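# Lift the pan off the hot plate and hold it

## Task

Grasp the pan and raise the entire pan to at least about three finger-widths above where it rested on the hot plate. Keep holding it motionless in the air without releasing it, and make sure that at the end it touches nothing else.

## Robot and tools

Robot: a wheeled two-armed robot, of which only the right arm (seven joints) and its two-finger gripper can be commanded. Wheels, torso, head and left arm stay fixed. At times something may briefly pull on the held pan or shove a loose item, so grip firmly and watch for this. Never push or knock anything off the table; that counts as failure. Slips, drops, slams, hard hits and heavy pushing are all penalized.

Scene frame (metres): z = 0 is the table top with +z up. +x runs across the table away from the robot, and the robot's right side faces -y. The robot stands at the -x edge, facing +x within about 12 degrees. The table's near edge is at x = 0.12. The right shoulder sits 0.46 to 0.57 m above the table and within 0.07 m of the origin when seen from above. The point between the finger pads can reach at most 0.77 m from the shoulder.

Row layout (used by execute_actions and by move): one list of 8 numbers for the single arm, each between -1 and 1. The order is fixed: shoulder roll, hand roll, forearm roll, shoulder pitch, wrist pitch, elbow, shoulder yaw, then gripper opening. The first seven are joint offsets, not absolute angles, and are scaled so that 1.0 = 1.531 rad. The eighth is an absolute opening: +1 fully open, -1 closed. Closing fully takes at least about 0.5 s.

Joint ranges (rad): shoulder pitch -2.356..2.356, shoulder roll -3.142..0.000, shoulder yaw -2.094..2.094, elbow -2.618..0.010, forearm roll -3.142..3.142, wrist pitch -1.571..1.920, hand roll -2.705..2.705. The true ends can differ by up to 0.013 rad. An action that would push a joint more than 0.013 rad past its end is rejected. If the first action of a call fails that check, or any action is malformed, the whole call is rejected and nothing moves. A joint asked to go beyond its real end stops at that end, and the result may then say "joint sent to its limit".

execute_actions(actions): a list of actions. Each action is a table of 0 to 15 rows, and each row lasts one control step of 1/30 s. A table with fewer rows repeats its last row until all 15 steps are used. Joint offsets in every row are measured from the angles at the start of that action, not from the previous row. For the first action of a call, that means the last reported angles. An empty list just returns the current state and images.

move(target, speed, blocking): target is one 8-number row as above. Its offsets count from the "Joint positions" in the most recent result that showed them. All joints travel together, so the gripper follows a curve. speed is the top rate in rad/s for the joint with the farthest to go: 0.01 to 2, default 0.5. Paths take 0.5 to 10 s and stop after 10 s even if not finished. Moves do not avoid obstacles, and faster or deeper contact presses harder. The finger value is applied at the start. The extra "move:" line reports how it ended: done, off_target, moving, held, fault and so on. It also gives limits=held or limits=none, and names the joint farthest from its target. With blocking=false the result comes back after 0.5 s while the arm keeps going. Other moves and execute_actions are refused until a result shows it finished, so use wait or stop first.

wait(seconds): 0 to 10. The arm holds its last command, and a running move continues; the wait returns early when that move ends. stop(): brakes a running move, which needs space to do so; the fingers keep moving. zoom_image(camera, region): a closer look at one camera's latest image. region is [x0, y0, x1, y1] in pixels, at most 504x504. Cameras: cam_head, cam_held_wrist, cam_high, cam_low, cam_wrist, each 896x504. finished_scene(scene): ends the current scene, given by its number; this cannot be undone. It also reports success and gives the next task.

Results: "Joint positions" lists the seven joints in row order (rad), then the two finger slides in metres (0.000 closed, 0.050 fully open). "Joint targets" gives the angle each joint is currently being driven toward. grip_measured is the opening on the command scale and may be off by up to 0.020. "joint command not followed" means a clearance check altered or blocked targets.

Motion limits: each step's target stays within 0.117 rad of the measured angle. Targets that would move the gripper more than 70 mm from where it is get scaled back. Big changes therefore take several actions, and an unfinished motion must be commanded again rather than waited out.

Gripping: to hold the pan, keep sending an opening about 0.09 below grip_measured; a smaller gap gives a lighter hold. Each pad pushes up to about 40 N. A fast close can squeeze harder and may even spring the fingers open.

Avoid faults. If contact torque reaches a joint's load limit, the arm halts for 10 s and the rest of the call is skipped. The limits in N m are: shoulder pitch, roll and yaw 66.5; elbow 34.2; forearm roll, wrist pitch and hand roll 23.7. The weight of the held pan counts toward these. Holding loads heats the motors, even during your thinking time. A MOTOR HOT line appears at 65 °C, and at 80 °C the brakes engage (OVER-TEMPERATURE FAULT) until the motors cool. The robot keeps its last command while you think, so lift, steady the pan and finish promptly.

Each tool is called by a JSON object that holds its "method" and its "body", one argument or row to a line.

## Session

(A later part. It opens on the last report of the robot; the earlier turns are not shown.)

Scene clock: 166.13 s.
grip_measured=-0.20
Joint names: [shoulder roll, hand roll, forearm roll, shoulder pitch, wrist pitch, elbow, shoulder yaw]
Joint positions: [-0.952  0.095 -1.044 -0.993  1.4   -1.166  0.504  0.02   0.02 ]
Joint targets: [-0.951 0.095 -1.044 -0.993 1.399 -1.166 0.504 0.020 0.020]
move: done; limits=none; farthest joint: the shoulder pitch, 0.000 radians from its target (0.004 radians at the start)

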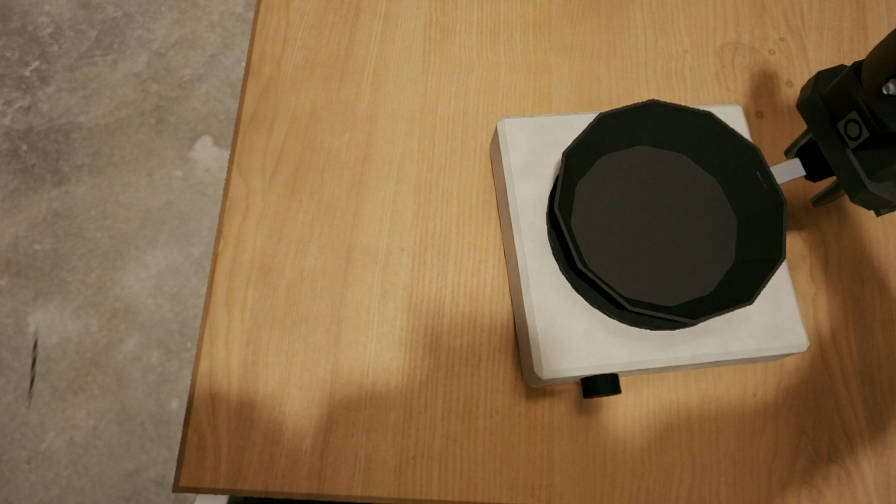

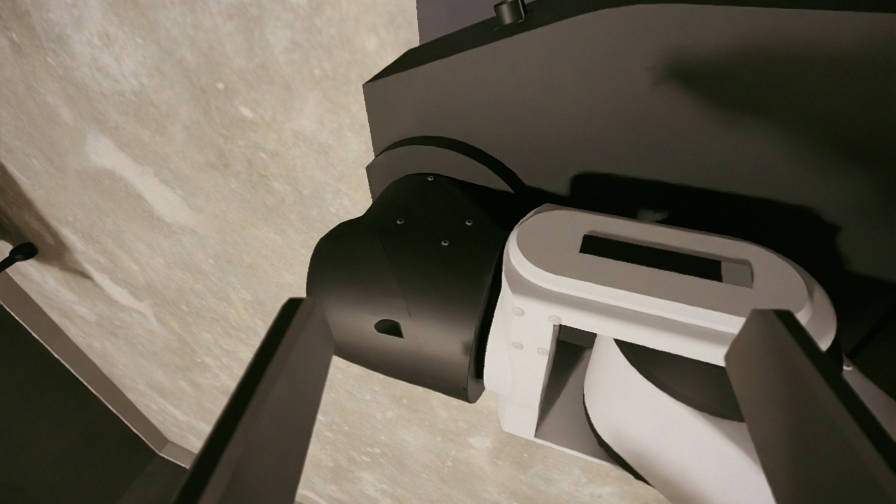

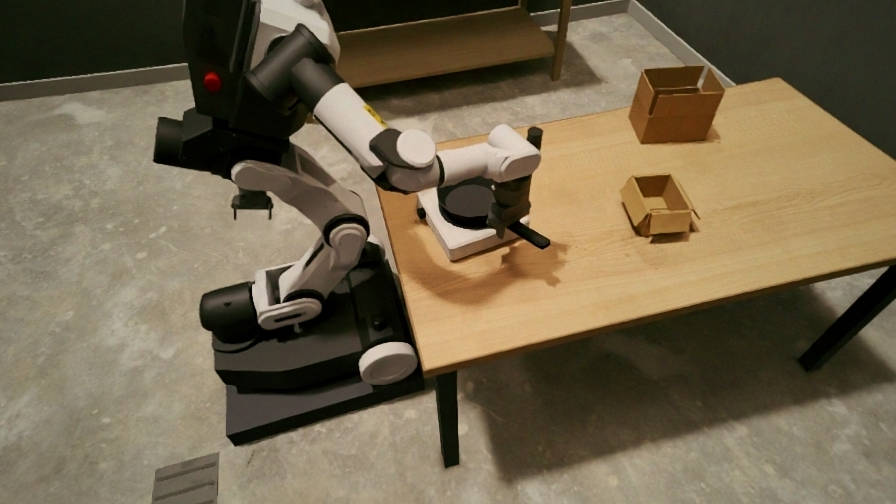

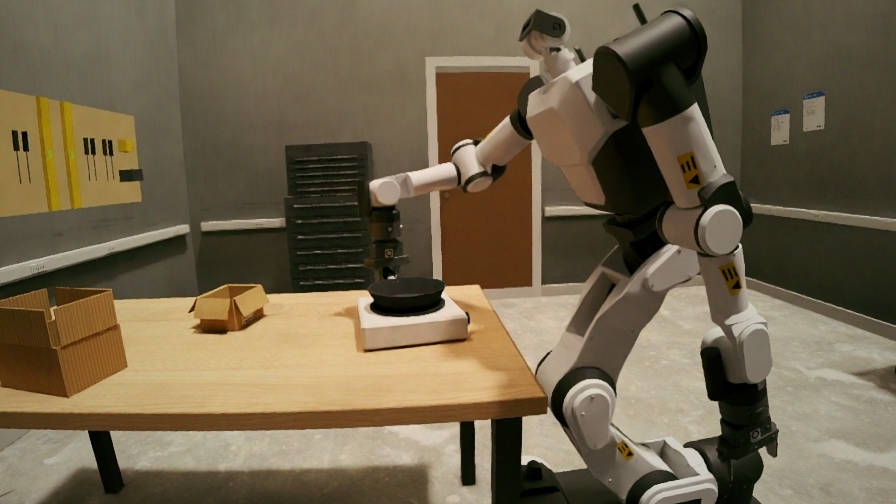

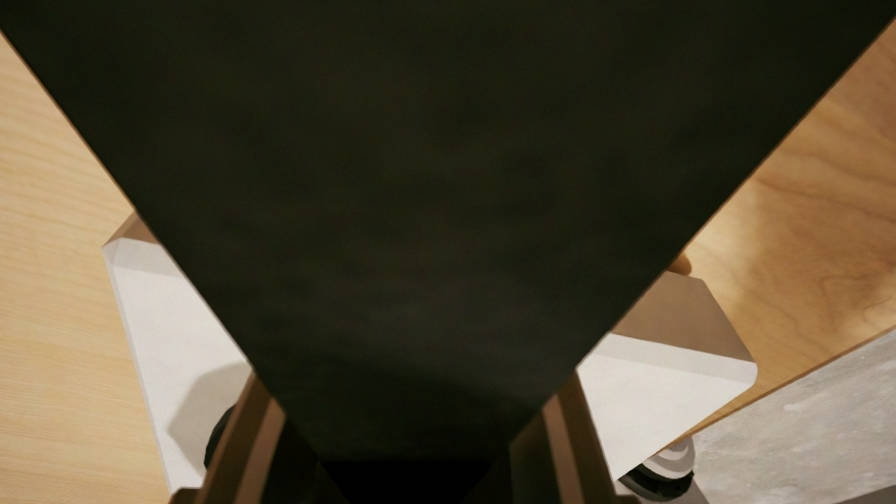

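{"method": "move", "body": {
  "target": [-0.130, -0.0588, -0.0901, -0.0091, 0.1672, -0.1764, -0.0895, -0.55],
  "speed": 0.15
}}

Scene clock: 174.10 s.
grip_measured=-0.38
Joint names: [shoulder roll, hand roll, forearm roll, shoulder pitch, wrist pitch, elbow, shoulder yaw]
Joint positions: [-1.15   0.005 -1.182 -1.005  1.655 -1.436  0.368  0.016  0.016]
Joint targets: [-1.151 0.005 -1.182 -1.006 1.655 -1.436 0.367 0.011 0.011]
move: done; limits=none; farthest joint: the shoulder pitch, 0.001 radians from its target (0.014 radians at the start)

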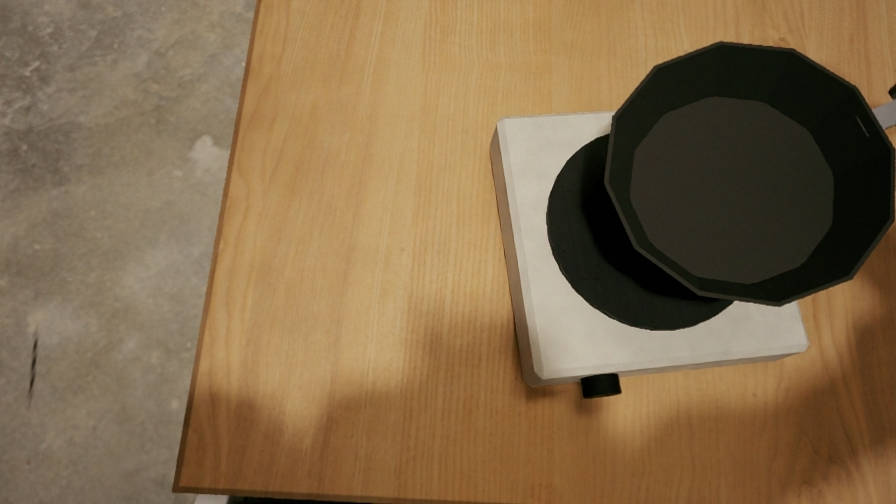

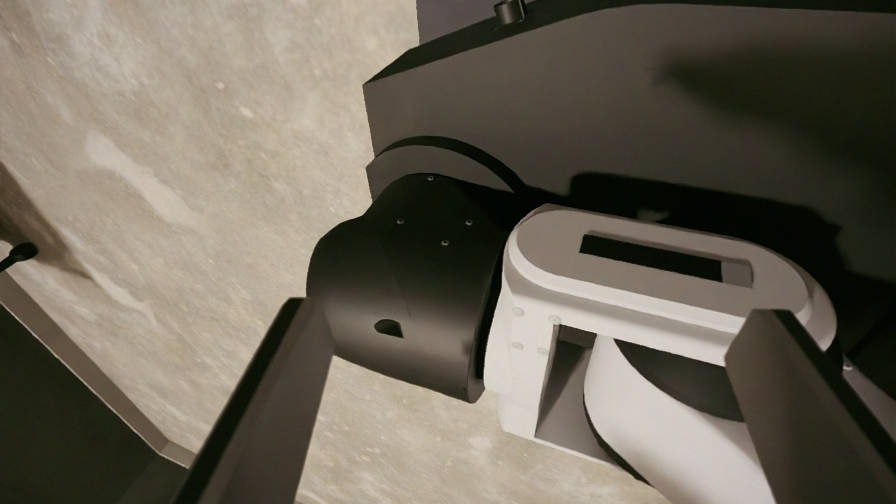

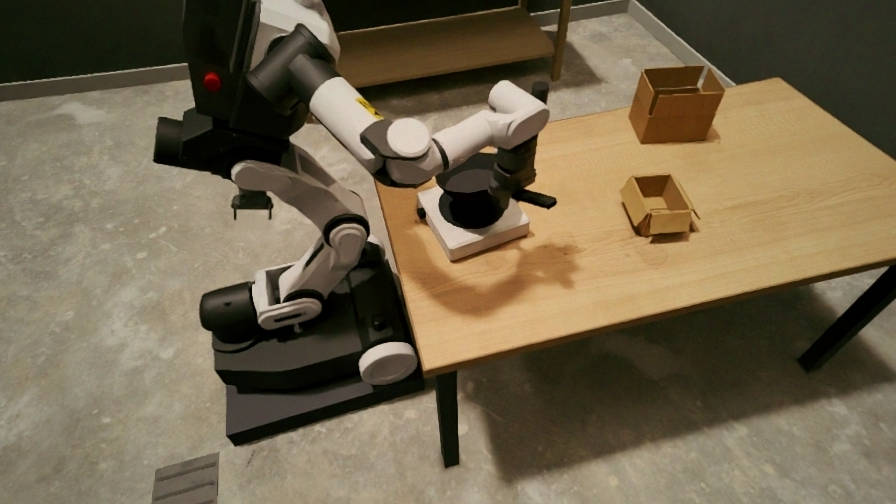

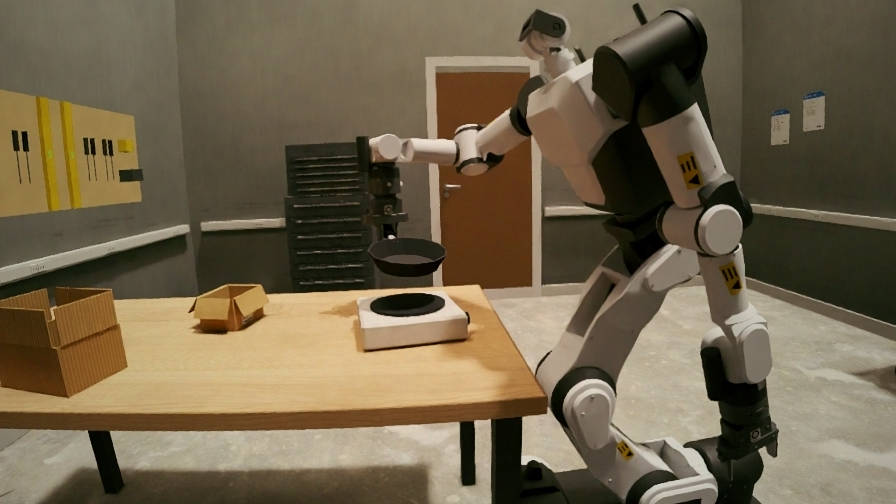

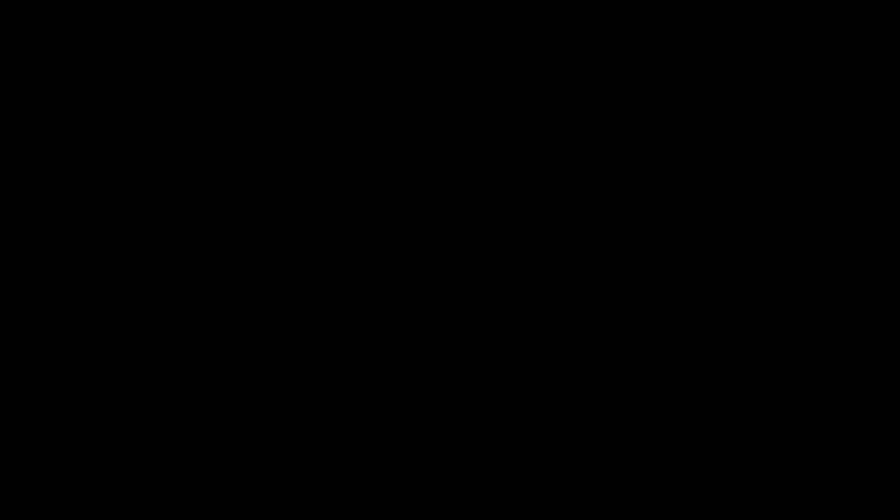

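{"method": "wait", "body": {
  "seconds": 1.5
}}

{"method": "zoom_image", "body": {
  "camera": "cam_low",
  "region": [340, 190, 480, 330]
}}

Scene clock: 177.67 s.
grip_measured=-0.38
Joint names: [shoulder roll, hand roll, forearm roll, shoulder pitch, wrist pitch, elbow, shoulder yaw]
Joint positions: [-1.15   0.005 -1.182 -1.005  1.655 -1.436  0.368  0.016  0.016]
Joint targets: [-1.151 0.005 -1.182 -1.006 1.655 -1.436 0.367 0.011 0.011]
wait: 1.50 s; at rest from the start

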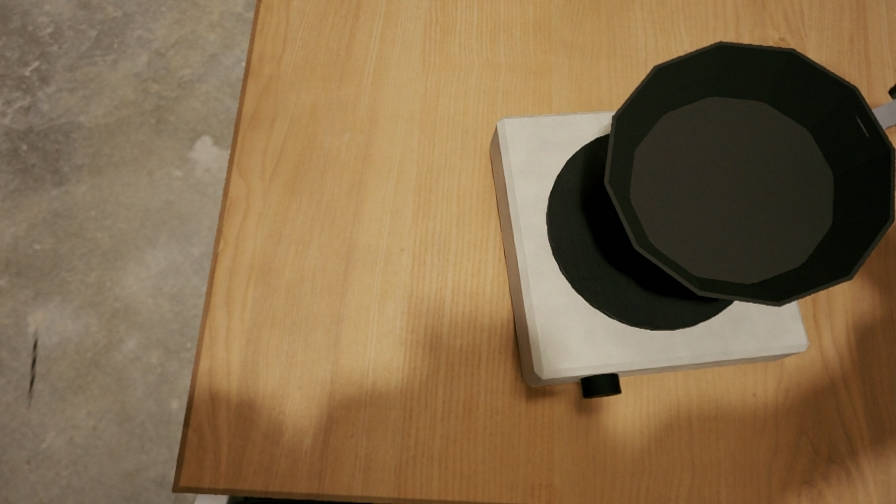

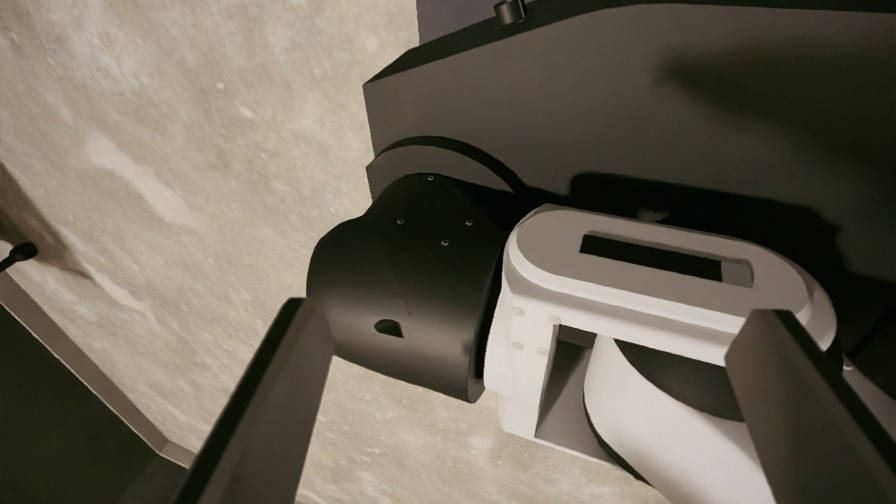

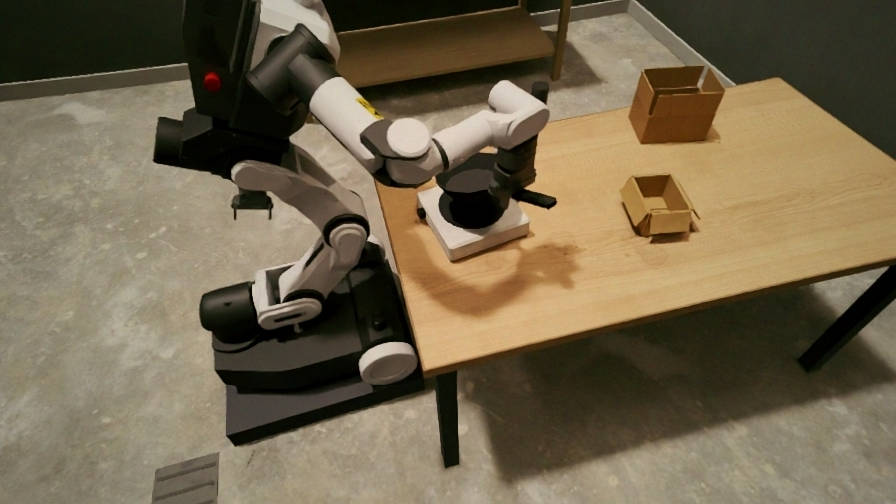

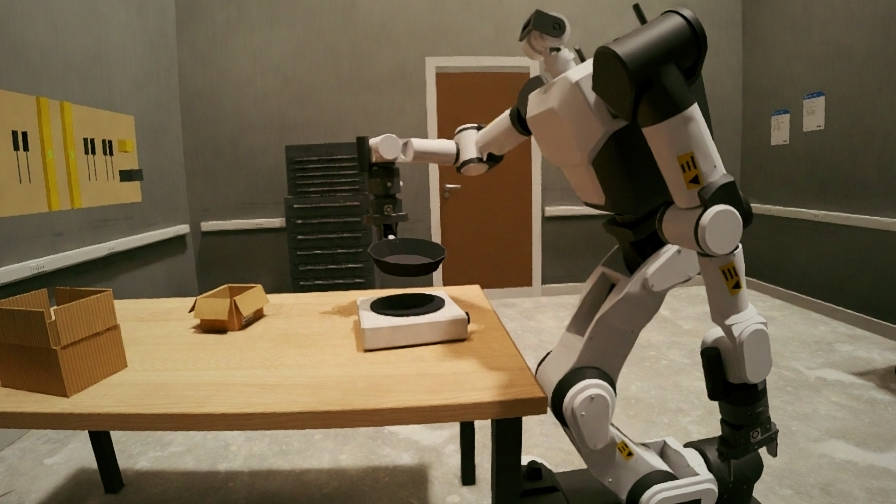

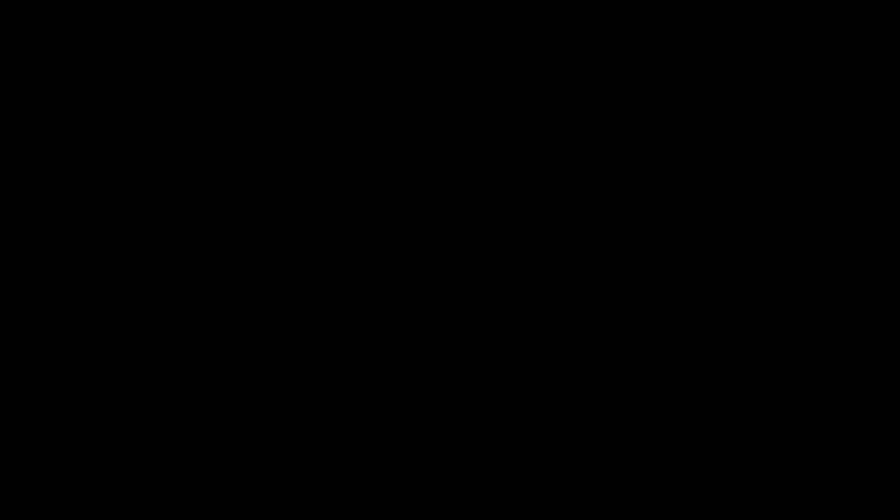

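Region (340, 190, 480, 330) of cam_low's 896x504 image, scaled by 3.600, with more detail than that image has.

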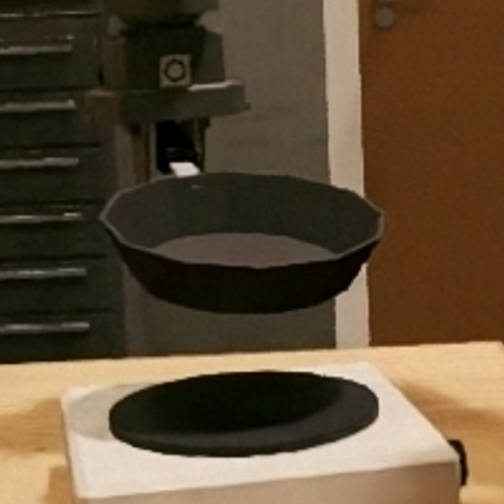

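{"method": "move", "body": {
  "target": [0, 0, -0.078, 0, 0, 0, 0, -0.55],
  "speed": 0.15
}}

Scene clock: 181.57 s.
grip_measured=-0.38
Joint names: [shoulder roll, hand roll, forearm roll, shoulder pitch, wrist pitch, elbow, shoulder yaw]
Joint positions: [-1.15   0.005 -1.301 -1.005  1.655 -1.435  0.368  0.016  0.016]
Joint targets: [-1.150 0.005 -1.301 -1.005 1.655 -1.436 0.368 0.011 0.011]
move: done; limits=none; farthest joint: the elbow, 0.001 radians from its target (0.000 radians at the start)

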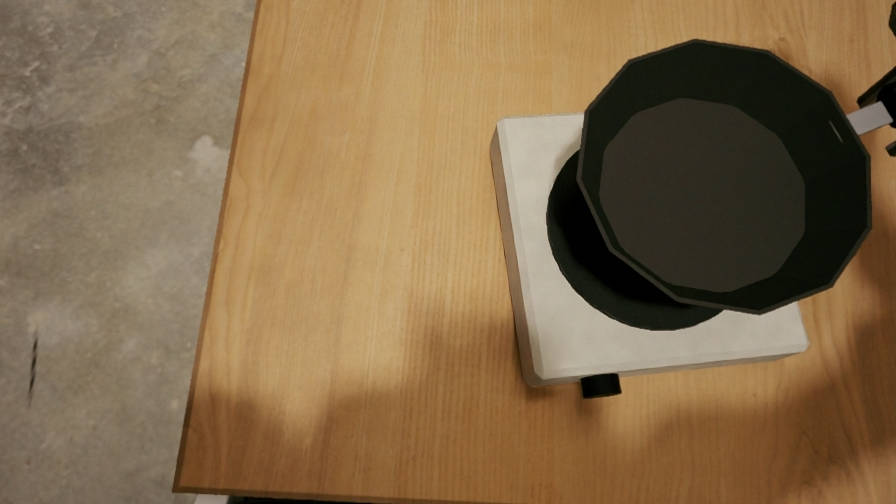

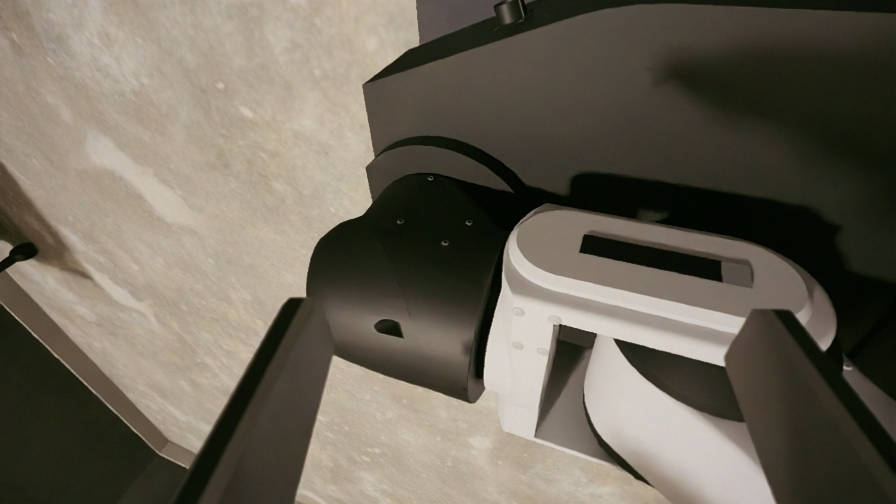

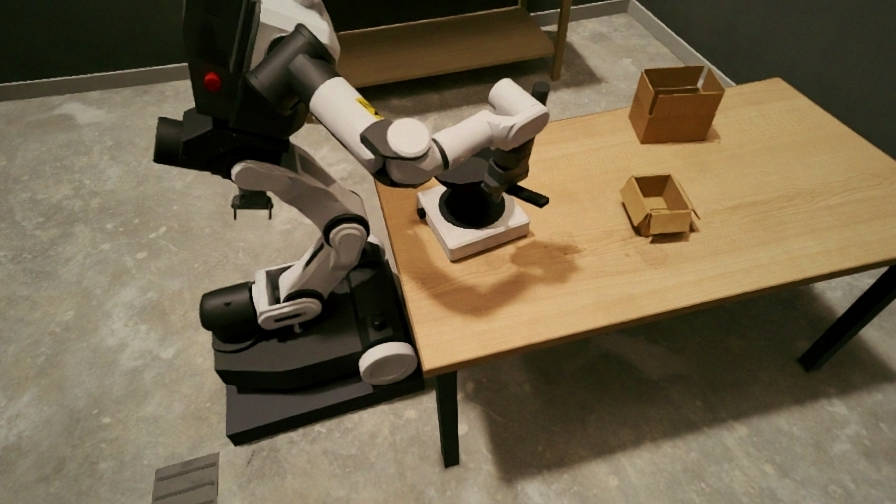

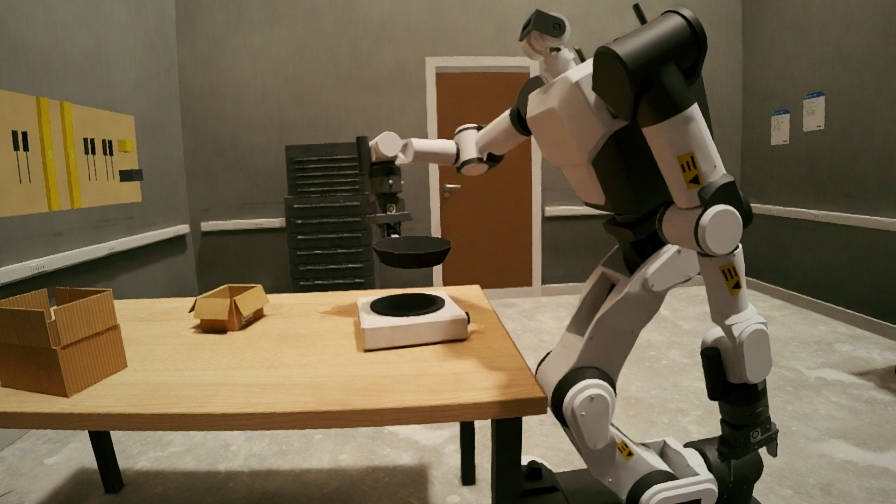

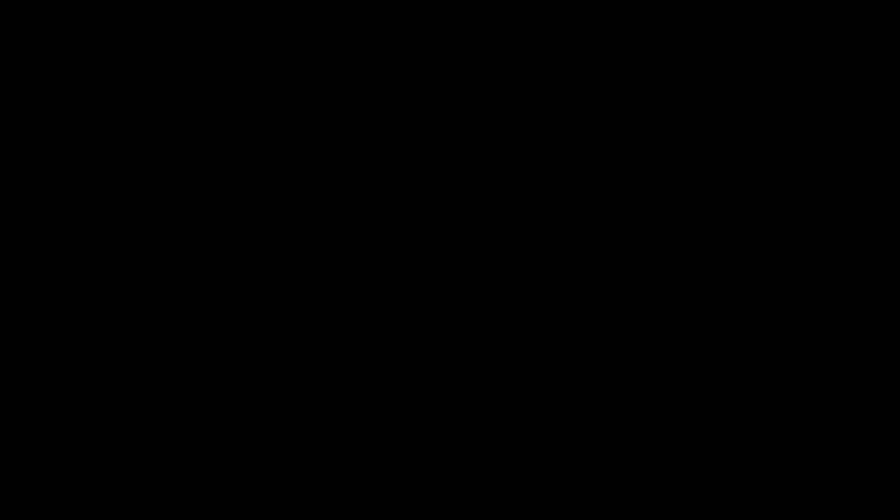

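{"method": "finished_scene", "body": {
  "scene": 1
}}

The scene is finished: the task was done.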